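## Task

Pull the pink garment out of the open laundry bag and get all of it into the bin. When finished, the remaining garment has to sit fully inside the bag, and the bag must rest on the table, either standing or lying on its side. Release everything and back the arms away. Nothing counts if it stays in place only because the robot holds it.

## Robot and tools

Robot: two 6-joint arms, left_arm and right_arm, each with a parallel gripper. Joint order in every row and every per-joint list: waist, shoulder, elbow, wrist pitch, wrist yaw, wrist roll, then the gripper opening. The three wrist joints have their sign flipped relative to the URDF, in commands and in results alike. Stated ranges in URDF signs: waist -2.618 to 3.054, shoulder 0.000 to 3.142, elbow 0.000 to 3.142, wrist pitch -1.571 to 1.571, wrist yaw -1.571 to 1.571, wrist roll -2.094 to 2.094. The wrist ranges are symmetric, so flipping the sign leaves them the same. Real joint ends can differ from these by up to 0.036 rad either way.

Frame: one scene frame for both arms. Its origin is on the table surface midway between the arms. +z is up, +x points out over the table, and left_arm sits on the +y side. The arm names do not tell you which side of an image something is on. The gripper's fingers point along its own +z axis and close along its y axis. The reported end-effector point lies between the finger pads, roughly 1 cm behind the tips.

execute_actions(actions): actions is a list of 0 to 15 actions, run in order. Each action is a table of 1 to 15 rows, and each row lasts one control step (1/30 s). An action always lasts 15 steps (0.5 s); if it has fewer rows, the last row is repeated. A row holds 14 numbers: left_arm's six absolute joint targets in radians and its opening, then the same seven for right_arm. Both arms must be given even if only one moves. Opening runs from -1 (closed) to +1 (fully open, a 0.094 m pad gap). Targets more than 0.036 rad beyond a stated end, and further out than the joint's current angle, get the call refused. Targets past the real end are clamped, and "joint sent to its limit" may appear. An empty list only returns the current state and images.

move(target, speed, blocking): target is one 14-number row of absolute joint angles and openings, laid out as above. Every joint follows its own path and all paths finish together, so the hand moves on a curve, not a line. speed (0.01 to 2 rad/s, default 0.5) caps the joint that has the farthest to go. A path lasts 0.5 to 10 s and stops short after 10 s. Moves do not avoid obstacles or the other arm. Openings are sent at the start. The result adds a "move:" line giving how it ended (done, off_target, moving, held, fault), limits=held or limits=none, and the joint farthest from its target on each arm. With blocking=false the call returns after 0.5 s while the motion continues; call wait(0) to check on it, or stop, before sending anything else.

wait(seconds): 0 to 10 s; the arms keep their last command, and the wait ends early if a running move finishes. stop(): brakes a running move; it needs some distance, more when fast, and the fingers keep moving. zoom_image(camera, region): region is [x0, y0, x1, y1] in pixels of that camera's latest image, at most 504 by 504. finished_scene(scene): ends scene 1 or 2 for good and reports success; the next task arrives in its result.

Motion limits: on each control step the commanded angle may lead the measured angle by no more than 0.202 rad (waist), 0.258 (shoulder), 0.238 (elbow), 0.573 (wrist pitch) or 0.522 (wrist yaw, wrist roll). If the targets would put a hand more than 70 mm from where it is, all targets are pulled back. Large moves therefore take several actions. The "Joint targets" line shows what is being driven now; send those values again to keep a joint still, and finish any incomplete motion in the next command.

Results: a state line gives each gripper's end_effector_position (m) and end_effector_quat_wxyz in the scene frame; it gets less accurate at long reach. Joint positions and Joint velocities list each arm's joints (rad, rad/s) followed by the finger gap (m, m/s). grip_measured is the finger opening on the command scale and may be off by about 1 mm. To hold something, command about 0.03 below grip_measured; a smaller margin grips more gently. "joint command not followed" means a clearance check changed some joint targets. FAULT lines report arm stops. MOTOR HOT appears at 75 °C. At 90 °C that arm halts for 10 s, and at 100 °C it goes limp and drops.

Cameras: cam_high (896x504), cam_low (896x504), cam_left_wrist (616x616 fisheye) and cam_right_wrist (616x616 fisheye), in that order. Calibration gives intrinsics K and T_world_to_cam; the fixed cameras may be off by a few degrees and millimetres, and wrist camera poses follow the joint readings.

Avoid: knocking rigid objects, such as the bag or bin, off the table; arms colliding or pressing on each other; fast impacts and hard pushes, since speed and pressing past contact both add force; dropping the garment on the way; long loaded holds that heat motors. Expect occasional tugs on held items or pushes on loose ones. At the end, open the gripper and move the arms away.

Each tool is called after "Emit:" as name([rows], argument=value, ...), one row to a line, values as JSON.

## Session

Emit:
execute_actions(actions=[])

Scene clock: 0.00 s.
left_arm: end_effector_position=(+0.2081, -0.0134, +0.2868) grip_measured=+1.000 end_effector_quat_wxyz=(+0.487, +0.438, +0.754, +0.054) | right_arm: end_effector_position=(+0.1493, -0.5117, +0.1616) grip_measured=+1.000 end_effector_quat_wxyz=(+0.030, +0.731, +0.669, +0.129)
Joint names: [waist, shoulder, elbow, wrist pitch, wrist yaw, wrist roll]
Joint positions: left_arm=[-1.524  1.109  1.167  0.843  0.743 -0.044  0.094] | right_arm=[-1.391  1.782  1.648  1.501  0.259 -0.357  0.094]
Joint velocities: left_arm=[ 0.012  0.007  0.002 -0.007  0.007  0.066  0.   ] | right_arm=[-0.007 -0.022 -0.007  0.022 -0.066  0.037  0.   ]
Joint targets: left_arm=[-1.524 1.102 1.173 0.849 0.749 -0.040] | right_arm=[-1.391 1.769 1.659 1.498 0.259 -0.355]
camera_calibration (this result's frames):
cam_left_wrist: T_world_to_cam=[[-0.601392, -0.461331, -0.652304, 0.306408], [-0.284197, 0.886571, -0.364998, 0.210881], [0.746699, -0.0341239, -0.664286, 0.146455], [0, 0, 0, 1]] pos_world=[0.134845, -0.0406079, 0.374131]
cam_right_wrist: T_world_to_cam=[[-0.895797, 0.389087, -0.214848, 0.3706], [0.0525973, 0.572791, 0.818012, 0.167729], [0.441341, 0.721472, -0.533569, 0.504714], [0, 0, 0, 1]] pos_world=[0.100409, -0.604406, 0.211718]

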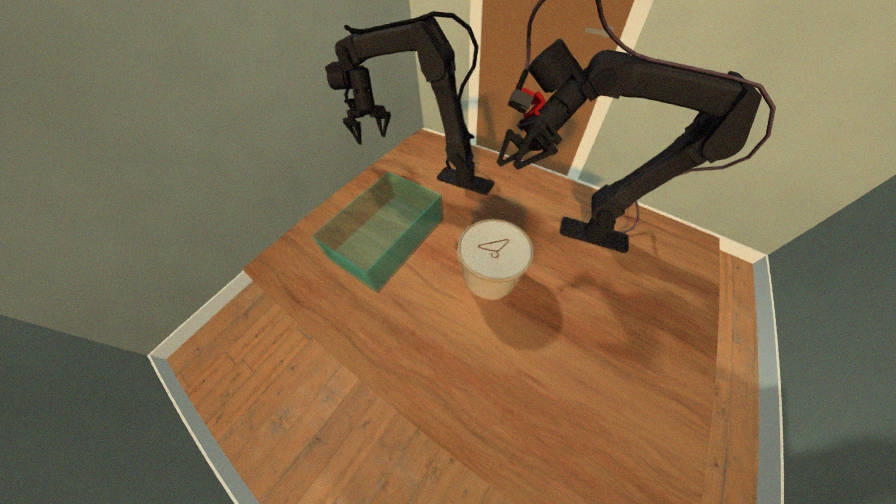

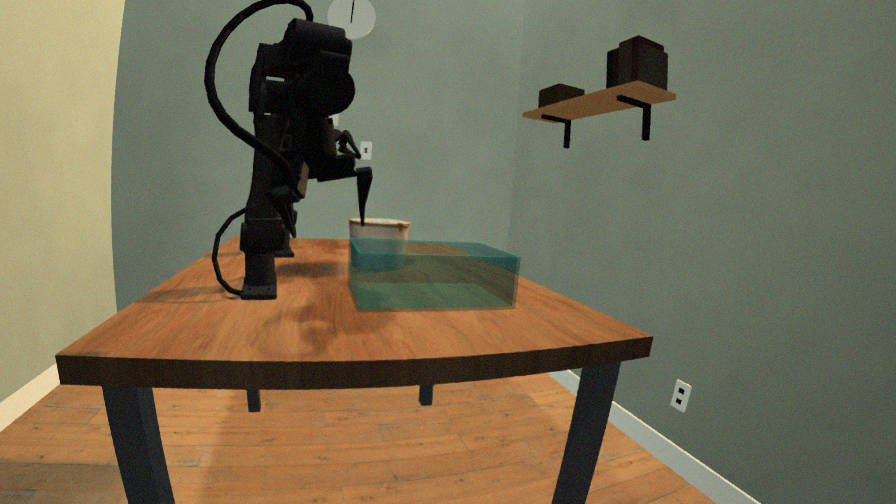

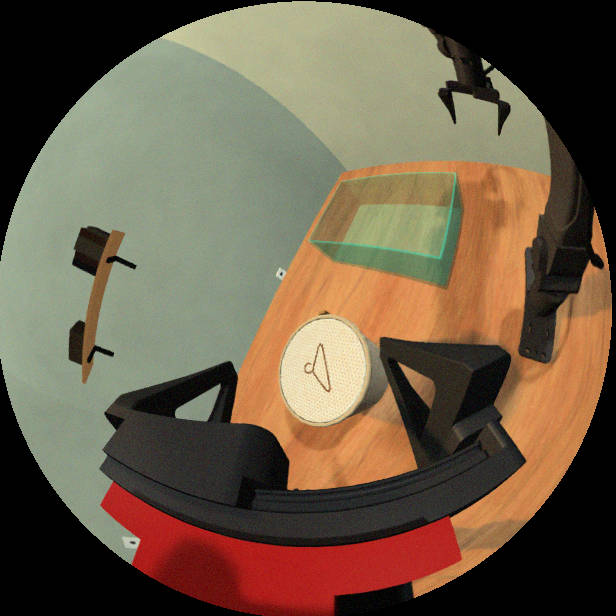

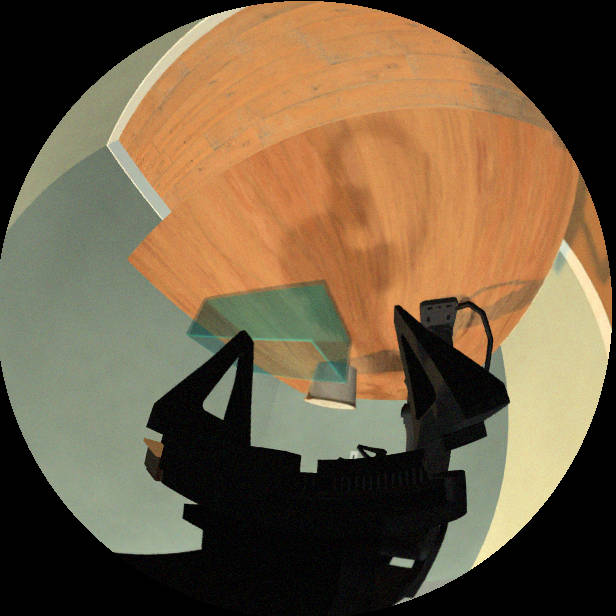

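Emit:
move(target=[-0.82,0.4,0.37,0.55,0,1.57,0,-1.0,1.2,1.5,1.4,0,0,-0.2], speed=1)

Emit:
move(target=[-0.82,0.62,0.18,-0.1,0,1.57,0,-1.0,1.2,1.5,1.4,0,0,-0.2])

Scene clock: 5.57 s.
left_arm: end_effector_position=(+0.2107, +0.0988, +0.1399) grip_measured=+0.002 end_effector_quat_wxyz=(+0.216, -0.397, +0.788, -0.419) | right_arm: end_effector_position=(+0.1775, -0.4236, +0.2698) grip_measured=-0.199 end_effector_quat_wxyz=(+0.199, +0.433, +0.875, -0.089)
Joint names: [waist, shoulder, elbow, wrist pitch, wrist yaw, wrist roll]
Joint positions: left_arm=[-0.83   0.422  0.386  0.552  0.007  1.565  0.047] | right_arm=[-1.008  1.223  1.515  1.423  0.013 -0.012  0.038]
Joint velocities: left_arm=[ 0.012 -0.002 -0.007 -0.007  0.051  0.037  0.   ] | right_arm=[-0.012  0.012 -0.002 -0.066  0.022  0.007  0.002]
Joint targets: left_arm=[-0.820 0.400 0.370 0.550 -0.000 1.570] | right_arm=[-1.000 1.200 1.500 1.400 -0.000 0.000]
move: off_target (left_arm, right_arm); limits=none; left_arm: farthest joint: the shoulder, 0.022 radians from its target (0.709 radians at the start); right_arm: farthest joint: the shoulder, 0.023 radians from its target (0.582 radians at the start)
camera_calibration (this result's frames):
cam_left_wrist: T_world_to_cam=[[0.332696, -0.505197, 0.796297, -0.131278], [-0.854608, -0.518514, 0.0280966, 0.262514], [0.398697, -0.689869, -0.604253, 0.180529], [0, 0, 0, 1]] pos_world=[0.196046, 0.194338, 0.206246]
cam_right_wrist: T_world_to_cam=[[-0.901245, -0.391463, -0.185781, 0.0472941], [-0.432874, 0.832634, 0.345459, 0.351067], [0.0194533, 0.391763, -0.919861, 0.525919], [0, 0, 0, 1]] pos_world=[0.18436, -0.479831, 0.37128]

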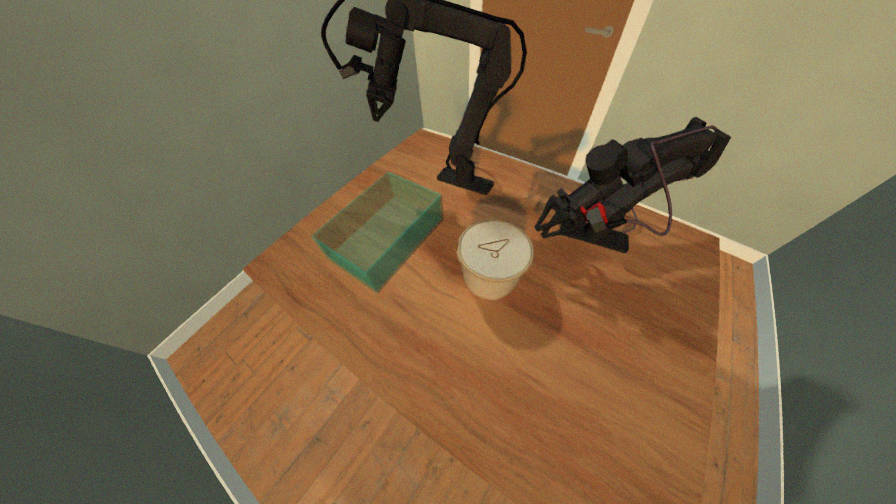

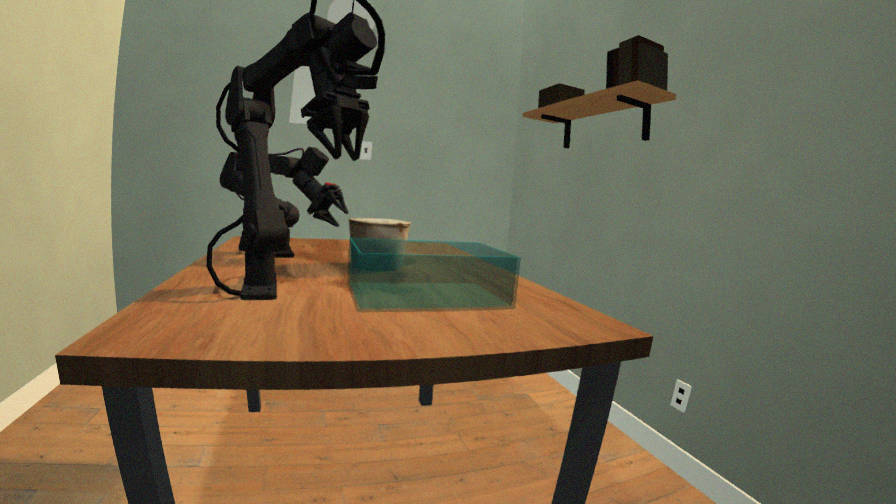

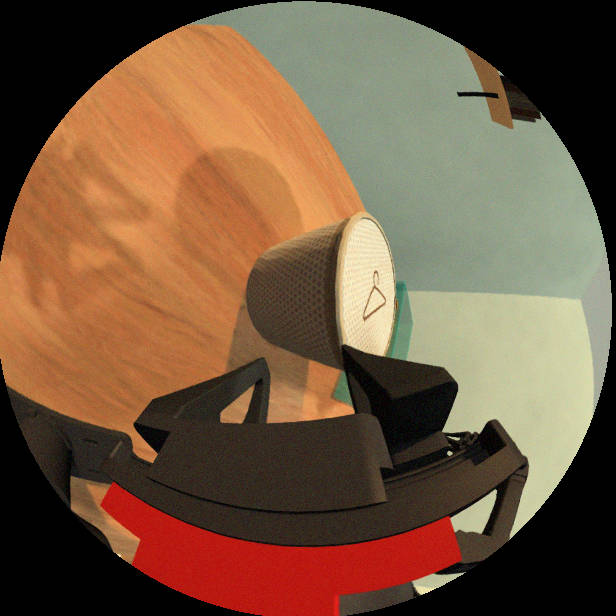

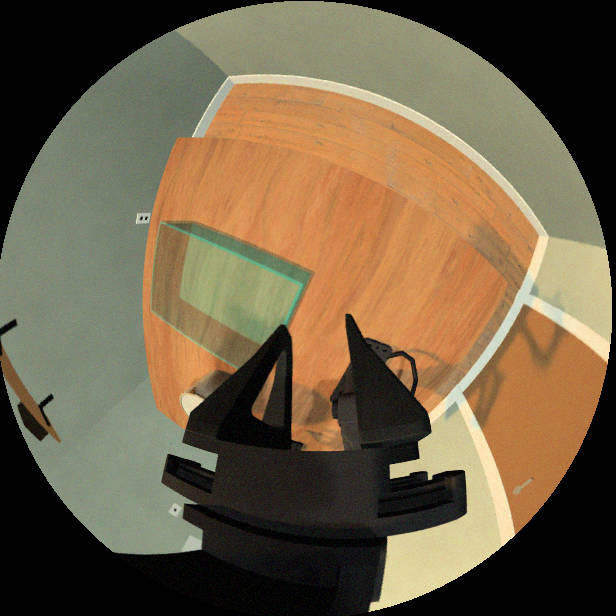

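Scene clock: 7.63 s.
left_arm: end_effector_position=(+0.2550, +0.0661, +0.1483) grip_measured=+0.002 end_effector_quat_wxyz=(+0.267, -0.366, +0.724, -0.521) | right_arm: end_effector_position=(+0.1775, -0.4236, +0.2698) grip_measured=-0.199 end_effector_quat_wxyz=(+0.199, +0.433, +0.875, -0.089)
Joint names: [waist, shoulder, elbow, wrist pitch, wrist yaw, wrist roll]
Joint positions: left_arm=[-0.83   0.61   0.197 -0.092  0.007  1.567  0.047] | right_arm=[-1.008  1.223  1.515  1.423  0.013 -0.012  0.038]
Joint velocities: left_arm=[-0.022 -0.002 -0.002 -0.051 -0.022  0.095 -0.001] | right_arm=[-0.007  0.017 -0.007 -0.022 -0.022 -0.037  0.001]
Joint targets: left_arm=[-0.820 0.620 0.180 -0.100 0.000 1.570] | right_arm=[-1.000 1.200 1.500 1.400 0.000 -0.000]
move: off_target (right_arm); limits=none; left_arm: farthest joint: the elbow, 0.017 radians from its target (0.206 radians at the start); right_arm: farthest joint: the shoulder, 0.023 radians from its target (0.023 radians at the start)
camera_calibration (this result's frames):
cam_left_wrist: T_world_to_cam=[[0.147361, -0.366932, 0.918502, -0.149209], [-0.849545, -0.522518, -0.0724432, 0.297082], [0.506516, -0.769633, -0.388724, 0.0910997], [0, 0, 0, 1]] pos_world=[0.228229, 0.170595, 0.193983]
cam_right_wrist: T_world_to_cam=[[-0.901245, -0.391463, -0.185781, 0.0472941], [-0.432874, 0.832634, 0.345459, 0.351067], [0.0194533, 0.391763, -0.919861, 0.525919], [0, 0, 0, 1]] pos_world=[0.18436, -0.479831, 0.37128]

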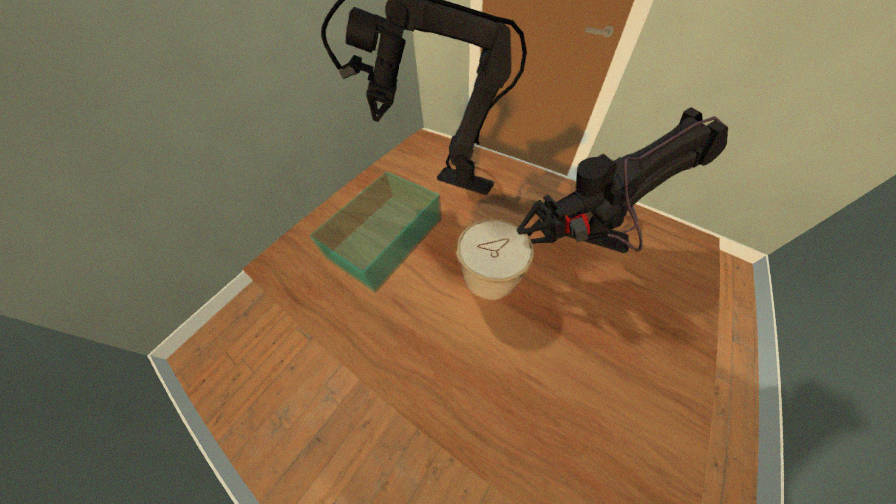

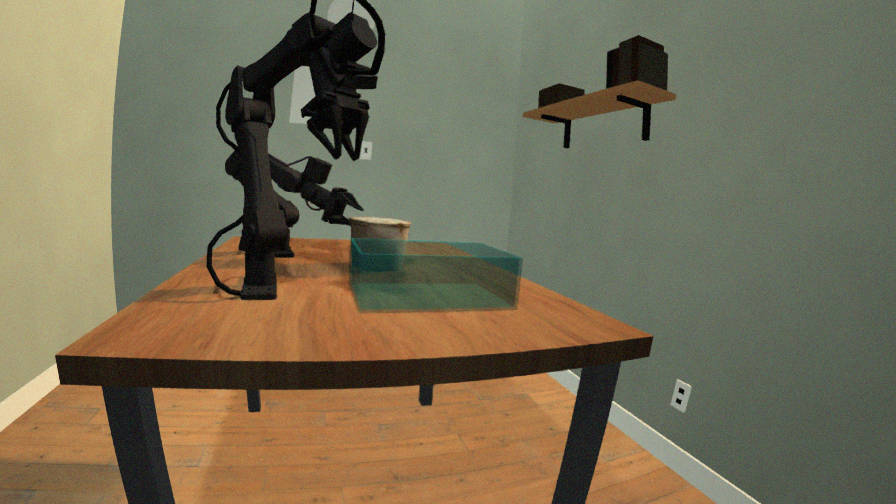

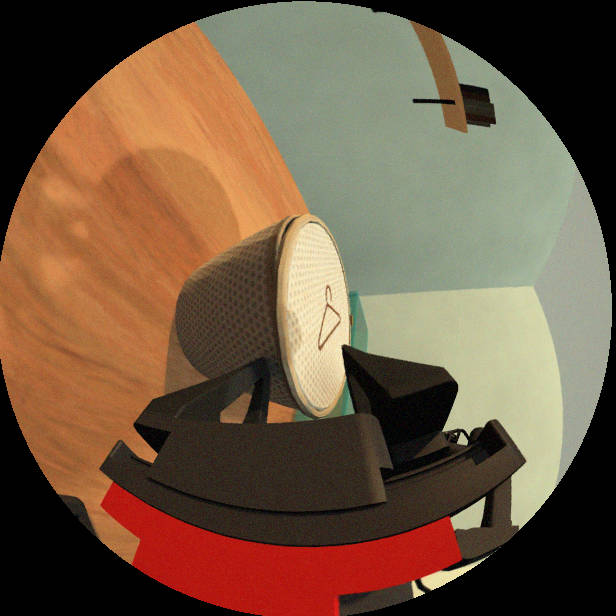

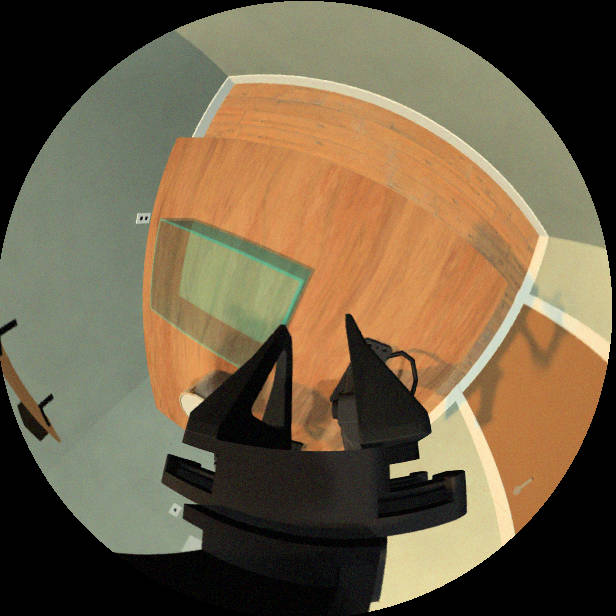

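Emit:
move(target=[-0.82,0.62,0.2,-0.31,0,1.57,0,-1.0,1.2,1.5,1.4,0,0,-0.2], speed=0.15)

Scene clock: 11.00 s.
left_arm: end_effector_position=(+0.2640, +0.0594, +0.1996) grip_measured=+0.002 end_effector_quat_wxyz=(+0.304, -0.336, +0.664, -0.594) | right_arm: end_effector_position=(+0.1775, -0.4236, +0.2698) grip_measured=-0.199 end_effector_quat_wxyz=(+0.199, +0.433, +0.875, -0.089)
Joint names: [waist, shoulder, elbow, wrist pitch, wrist yaw, wrist roll]
Joint positions: left_arm=[-0.83   0.61   0.197 -0.304  0.007  1.567  0.047] | right_arm=[-1.008  1.223  1.515  1.423  0.013 -0.012  0.038]
Joint velocities: left_arm=[-0.007 -0.002  0.007  0.051  0.037  0.022 -0.   ] | right_arm=[ 0.002 -0.022 -0.002  0.007 -0.022 -0.037 -0.   ]
Joint targets: left_arm=[-0.820 0.620 0.200 -0.310 -0.000 1.570] | right_arm=[-1.000 1.200 1.500 1.400 0.000 -0.000]
move: off_target (right_arm); limits=none; left_arm: farthest joint: the waist, 0.010 radians from its target (0.010 radians at the start); right_arm: farthest joint: the shoulder, 0.023 radians from its target (0.023 radians at the start)
camera_calibration (this result's frames):
cam_left_wrist: T_world_to_cam=[[-0.0137206, -0.247507, 0.968789, -0.174726], [-0.830611, -0.536589, -0.148852, 0.316074], [0.556684, -0.806729, -0.19822, 0.0522778], [0, 0, 0, 1]] pos_world=[0.231035, 0.16853, 0.226683]
cam_right_wrist: T_world_to_cam=[[-0.901245, -0.391463, -0.185781, 0.0472941], [-0.432874, 0.832634, 0.345459, 0.351067], [0.0194533, 0.391763, -0.919861, 0.525919], [0, 0, 0, 1]] pos_world=[0.18436, -0.479831, 0.37128]

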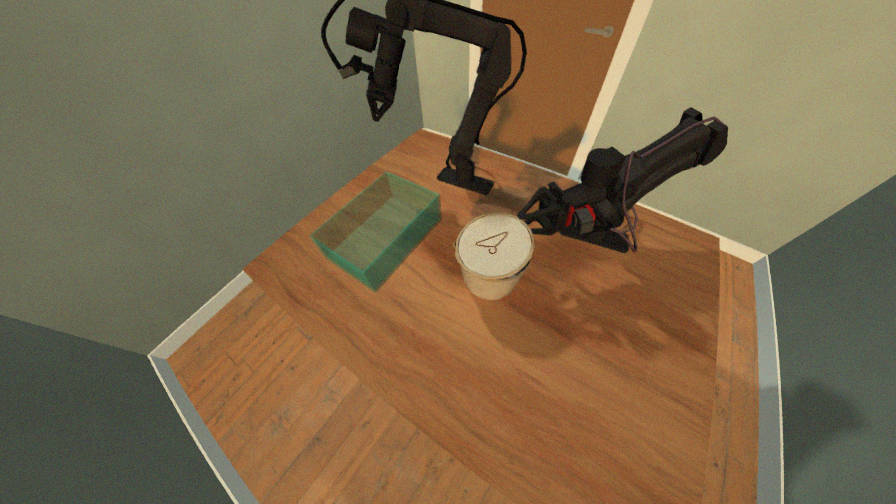

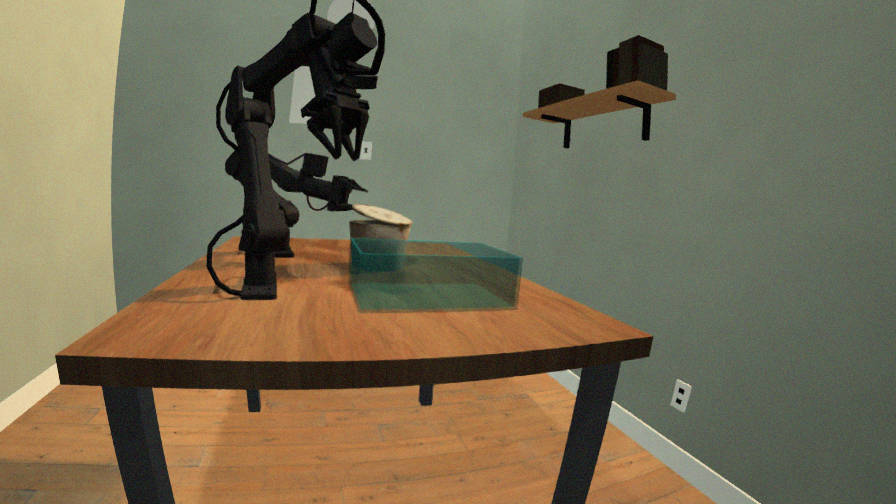

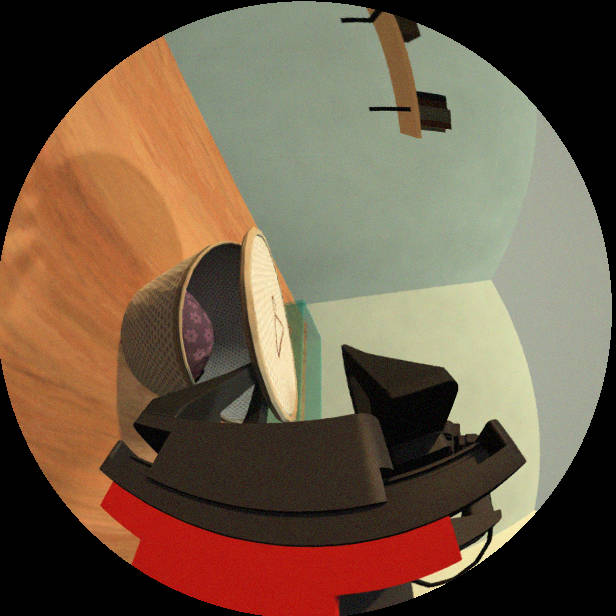

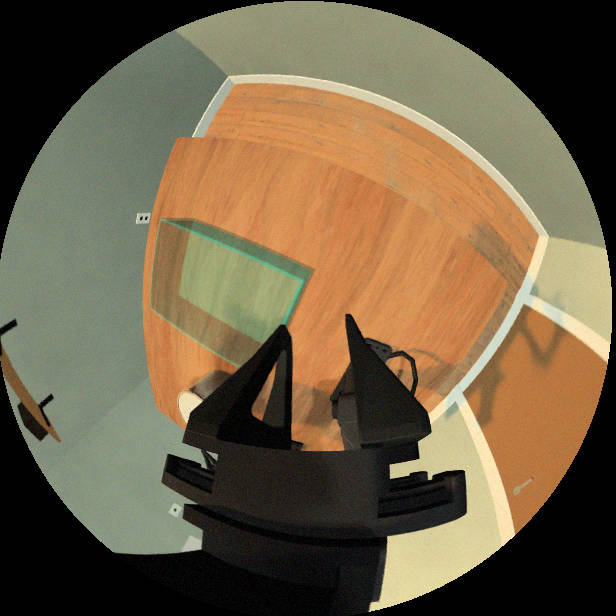

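Emit:
move(target=[-0.81,0.88,0.52,-0.23,0,1.57,0,-1.0,1.2,1.5,1.4,0,0,-0.2], speed=0.35)

Emit:
move(target=[-0.81,1.15,0.81,-0.23,0,1.57,0,-1.0,1.2,1.5,1.4,0,0,-0.2], speed=0.35)

Emit:
move(target=[-0.81,1.5,1.05,-0.34,0,1.57,0,-1.0,1.2,1.5,1.4,0,0,-0.2], speed=0.35)

Scene clock: 18.13 s.
left_arm: end_effector_position=(+0.3037, +0.0344, +0.2530) grip_measured=+0.002 end_effector_quat_wxyz=(+0.304, -0.343, +0.669, -0.585) | right_arm: end_effector_position=(+0.1775, -0.4236, +0.2698) grip_measured=-0.199 end_effector_quat_wxyz=(+0.199, +0.433, +0.875, -0.089)
Joint names: [waist, shoulder, elbow, wrist pitch, wrist yaw, wrist roll]
Joint positions: left_arm=[-0.82   0.87   0.491 -0.248  0.007  1.567  0.047] | right_arm=[-1.008  1.223  1.515  1.423  0.013 -0.012  0.038]
Joint velocities: left_arm=[ 0.007  0.007 -0.012  0.037  0.051  0.007  0.001] | right_arm=[-0.007  0.007  0.007 -0.022  0.007 -0.066  0.001]
Joint targets: left_arm=[-0.810 0.880 0.520 -0.230 0.000 1.570] | right_arm=[-1.000 1.200 1.500 1.400 0.000 -0.000]
move: off_target (left_arm, right_arm); limits=none; left_arm: farthest joint: the elbow, 0.029 radians from its target (0.323 radians at the start); right_arm: farthest joint: the shoulder, 0.023 radians from its target (0.023 radians at the start)
camera_calibration (this result's frames):
cam_left_wrist: T_world_to_cam=[[0.00637298, -0.260389, 0.965483, -0.236939], [-0.827891, -0.54289, -0.140952, 0.340915], [0.560853, -0.798416, -0.219033, 0.0243581], [0, 0, 0, 1]] pos_world=[0.270089, 0.142831, 0.282148]
cam_right_wrist: T_world_to_cam=[[-0.901245, -0.391463, -0.185781, 0.0472941], [-0.432874, 0.832634, 0.345459, 0.351067], [0.0194533, 0.391763, -0.919861, 0.525919], [0, 0, 0, 1]] pos_world=[0.18436, -0.479831, 0.37128]

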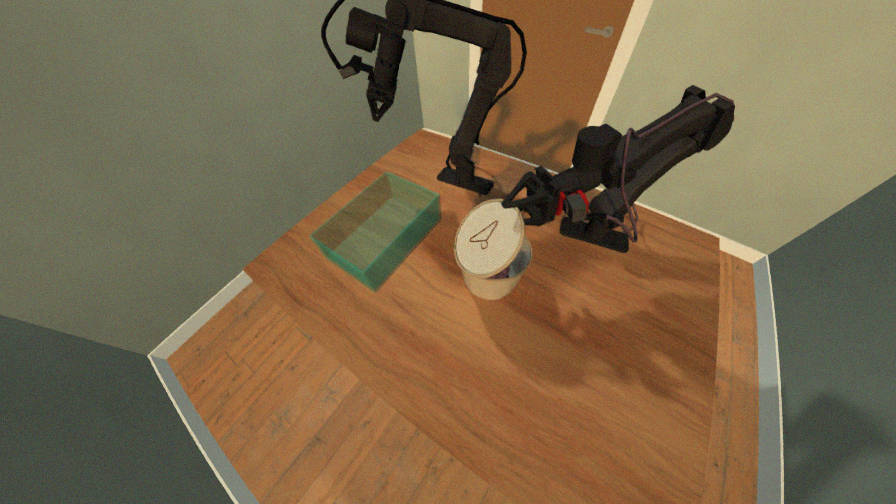

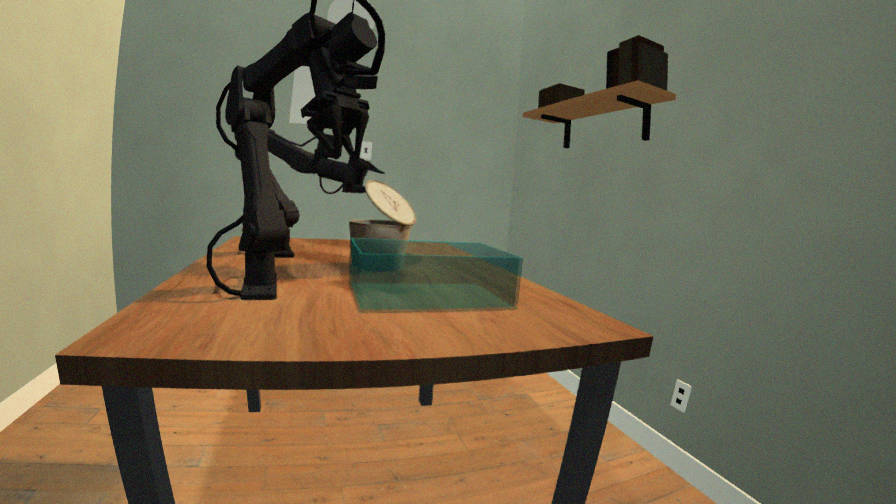

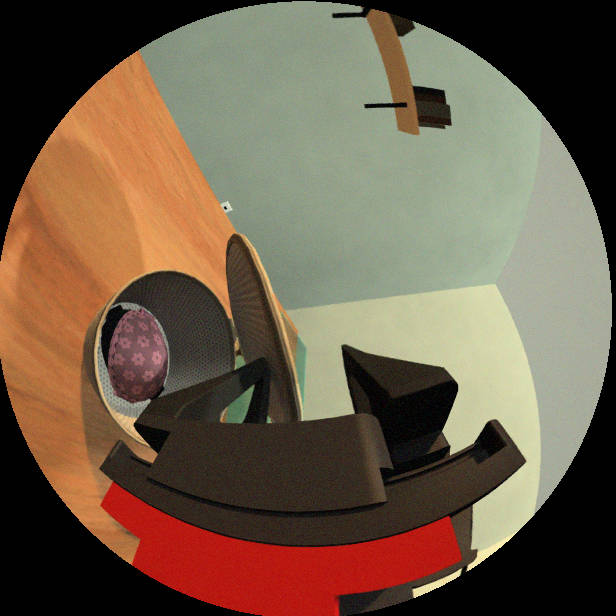

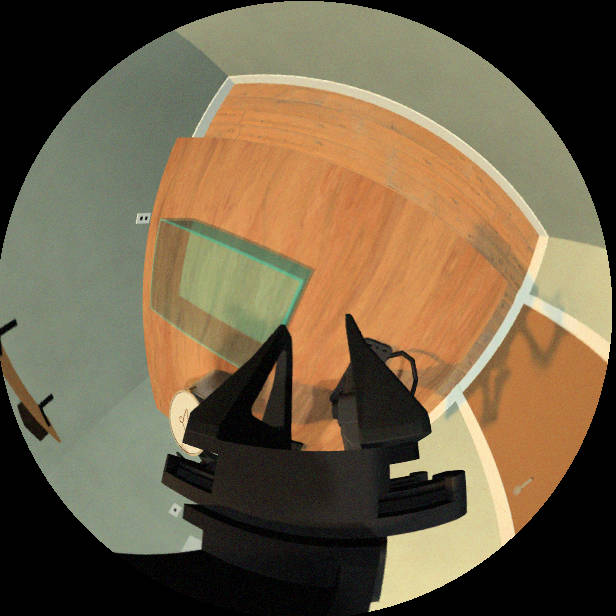

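Scene clock: 19.40 s.
left_arm: end_effector_position=(+0.3534, -0.0016, +0.2997) grip_measured=+0.002 end_effector_quat_wxyz=(+0.306, -0.341, +0.664, -0.591) | right_arm: end_effector_position=(+0.1775, -0.4236, +0.2698) grip_measured=-0.199 end_effector_quat_wxyz=(+0.199, +0.433, +0.875, -0.089)
Joint names: [waist, shoulder, elbow, wrist pitch, wrist yaw, wrist roll]
Joint positions: left_arm=[-0.82   1.141  0.78  -0.246  0.007  1.567  0.047] | right_arm=[-1.008  1.223  1.515  1.423  0.013 -0.012  0.038]
Joint velocities: left_arm=[-0.012 -0.022  0.002  0.051  0.022 -0.007  0.001] | right_arm=[ 0.007 -0.017  0.007 -0.007  0.022  0.022  0.001]
Joint targets: left_arm=[-0.810 1.150 0.810 -0.230 -0.000 1.570] | right_arm=[-1.000 1.200 1.500 1.400 0.000 0.000]
move: off_target (left_arm, right_arm); limits=none; left_arm: farthest joint: the elbow, 0.030 radians from its target (0.319 radians at the start); right_arm: farthest joint: the shoulder, 0.023 radians from its target (0.023 radians at the start)
camera_calibration (this result's frames):
cam_left_wrist: T_world_to_cam=[[-0.00617682, -0.251312, 0.967887, -0.28796], [-0.826024, -0.54424, -0.146583, 0.370156], [0.5636, -0.800403, -0.204228, -0.0274173], [0, 0, 0, 1]] pos_world=[0.319432, 0.107141, 0.327372]
cam_right_wrist: T_world_to_cam=[[-0.901245, -0.391463, -0.185781, 0.0472941], [-0.432874, 0.832634, 0.345459, 0.351067], [0.0194533, 0.391763, -0.919861, 0.525919], [0, 0, 0, 1]] pos_world=[0.18436, -0.479831, 0.37128]

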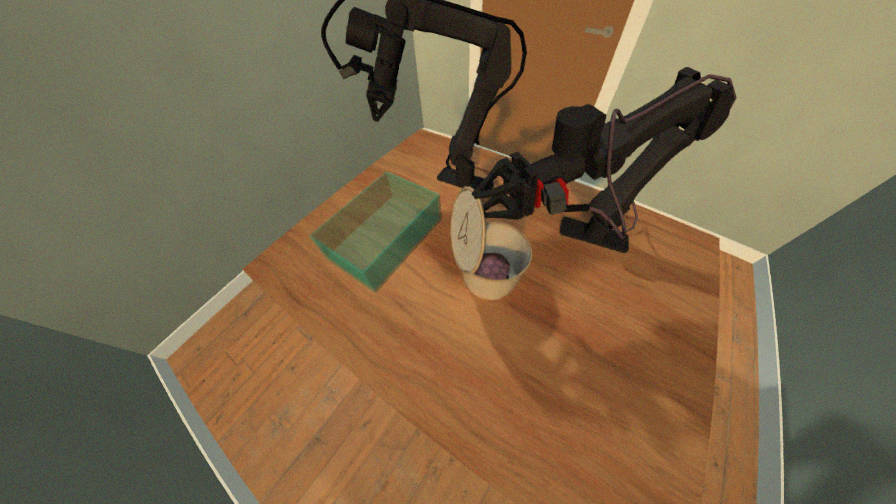

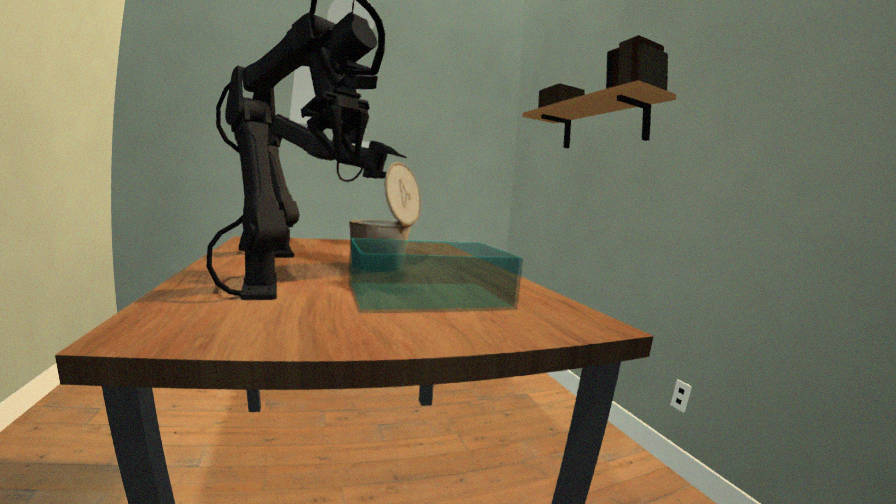

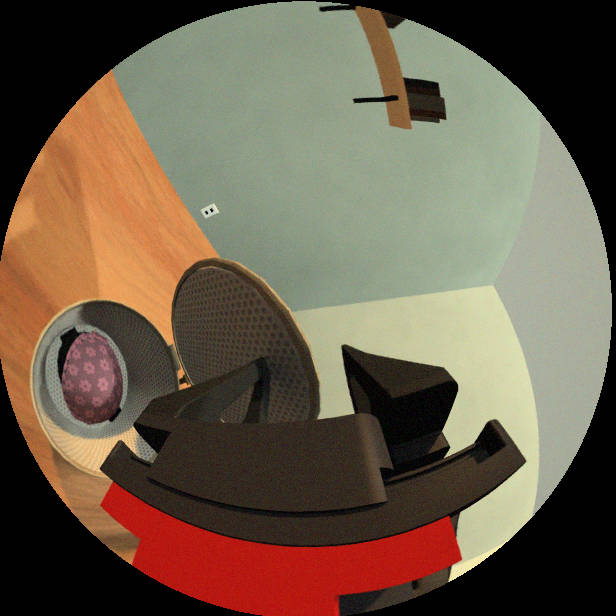

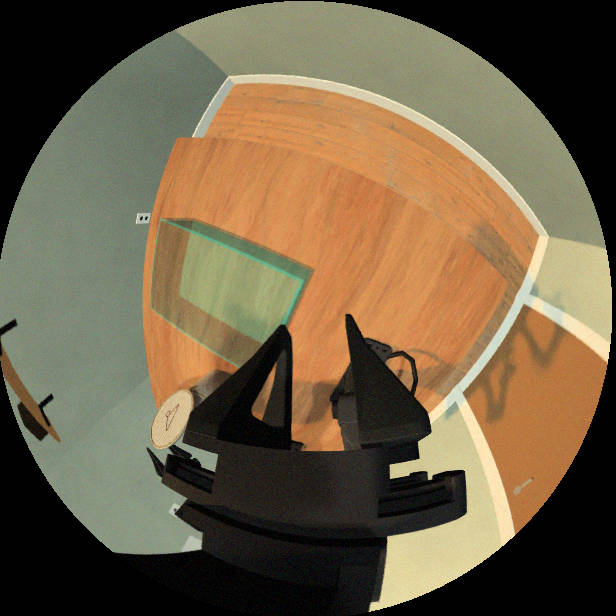

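Scene clock: 20.97 s.
left_arm: end_effector_position=(+0.4214, -0.0508, +0.2882) grip_measured=+0.002 end_effector_quat_wxyz=(+0.302, -0.344, +0.672, -0.582) | right_arm: end_effector_position=(+0.1775, -0.4236, +0.2698) grip_measured=-0.199 end_effector_quat_wxyz=(+0.199, +0.433, +0.875, -0.089)
Joint names: [waist, shoulder, elbow, wrist pitch, wrist yaw, wrist roll]
Joint positions: left_arm=[-0.82   1.495  1.018 -0.337  0.007  1.567  0.047] | right_arm=[-1.008  1.223  1.515  1.423  0.013 -0.012  0.038]
Joint velocities: left_arm=[ 0.012  0.007 -0.012  0.007  0.066  0.022  0.   ] | right_arm=[-0.007 -0.007 -0.012 -0.022 -0.037  0.022  0.001]
Joint targets: left_arm=[-0.810 1.500 1.050 -0.340 0.000 1.570] | right_arm=[-1.000 1.200 1.500 1.400 0.000 -0.000]
move: off_target (left_arm, right_arm); limits=none; left_arm: farthest joint: the elbow, 0.032 radians from its target (0.270 radians at the start); right_arm: farthest joint: the shoulder, 0.023 radians from its target (0.023 radians at the start)
camera_calibration (this result's frames):
cam_left_wrist: T_world_to_cam=[[0.0129338, -0.265134, 0.964125, -0.2964], [-0.828839, -0.542204, -0.137987, 0.396687], [0.559337, -0.79732, -0.226766, -0.0990434], [0, 0, 0, 1]] pos_world=[0.388022, 0.0575301, 0.318044]
cam_right_wrist: T_world_to_cam=[[-0.901245, -0.391463, -0.185781, 0.0472941], [-0.432874, 0.832634, 0.345459, 0.351067], [0.0194533, 0.391763, -0.919861, 0.525919], [0, 0, 0, 1]] pos_world=[0.18436, -0.479831, 0.37128]

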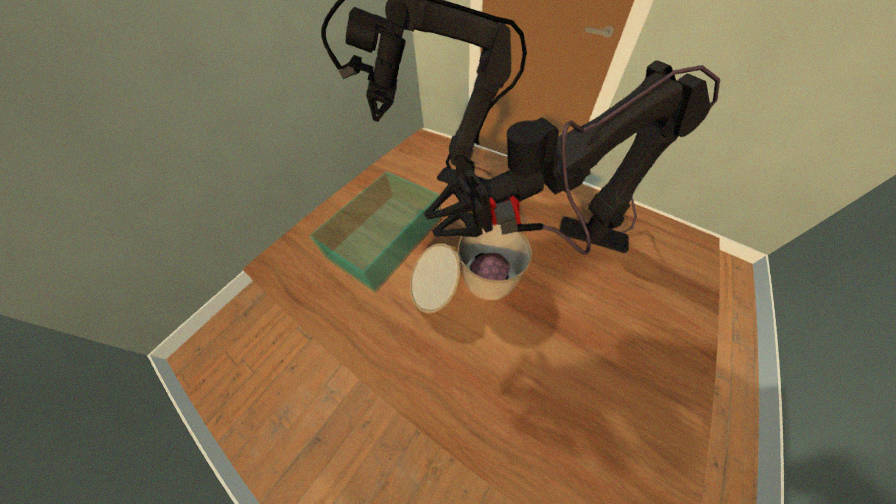

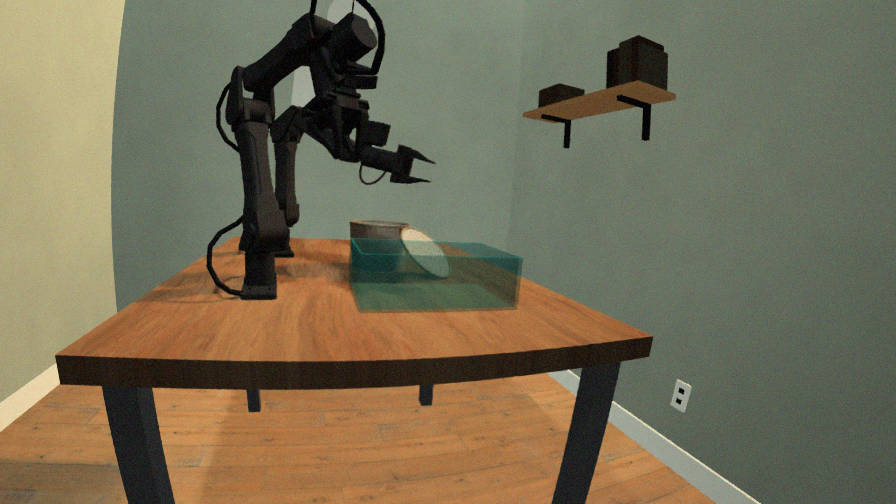

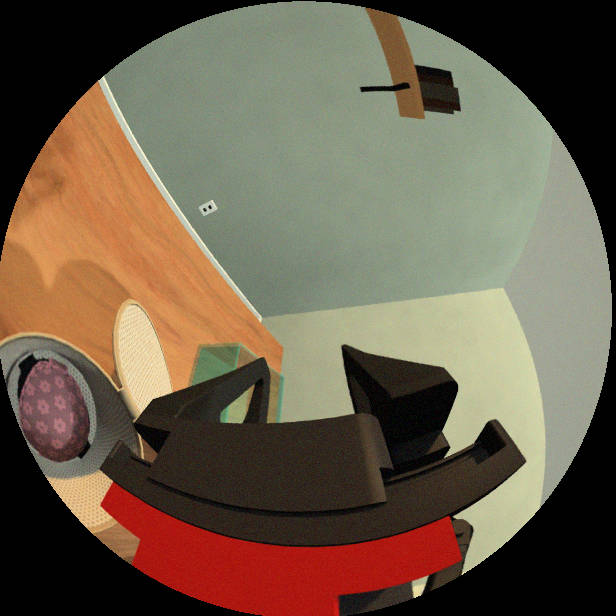

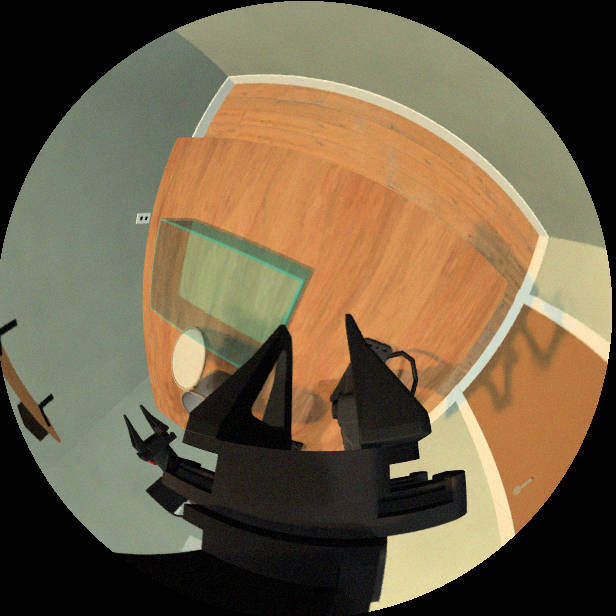

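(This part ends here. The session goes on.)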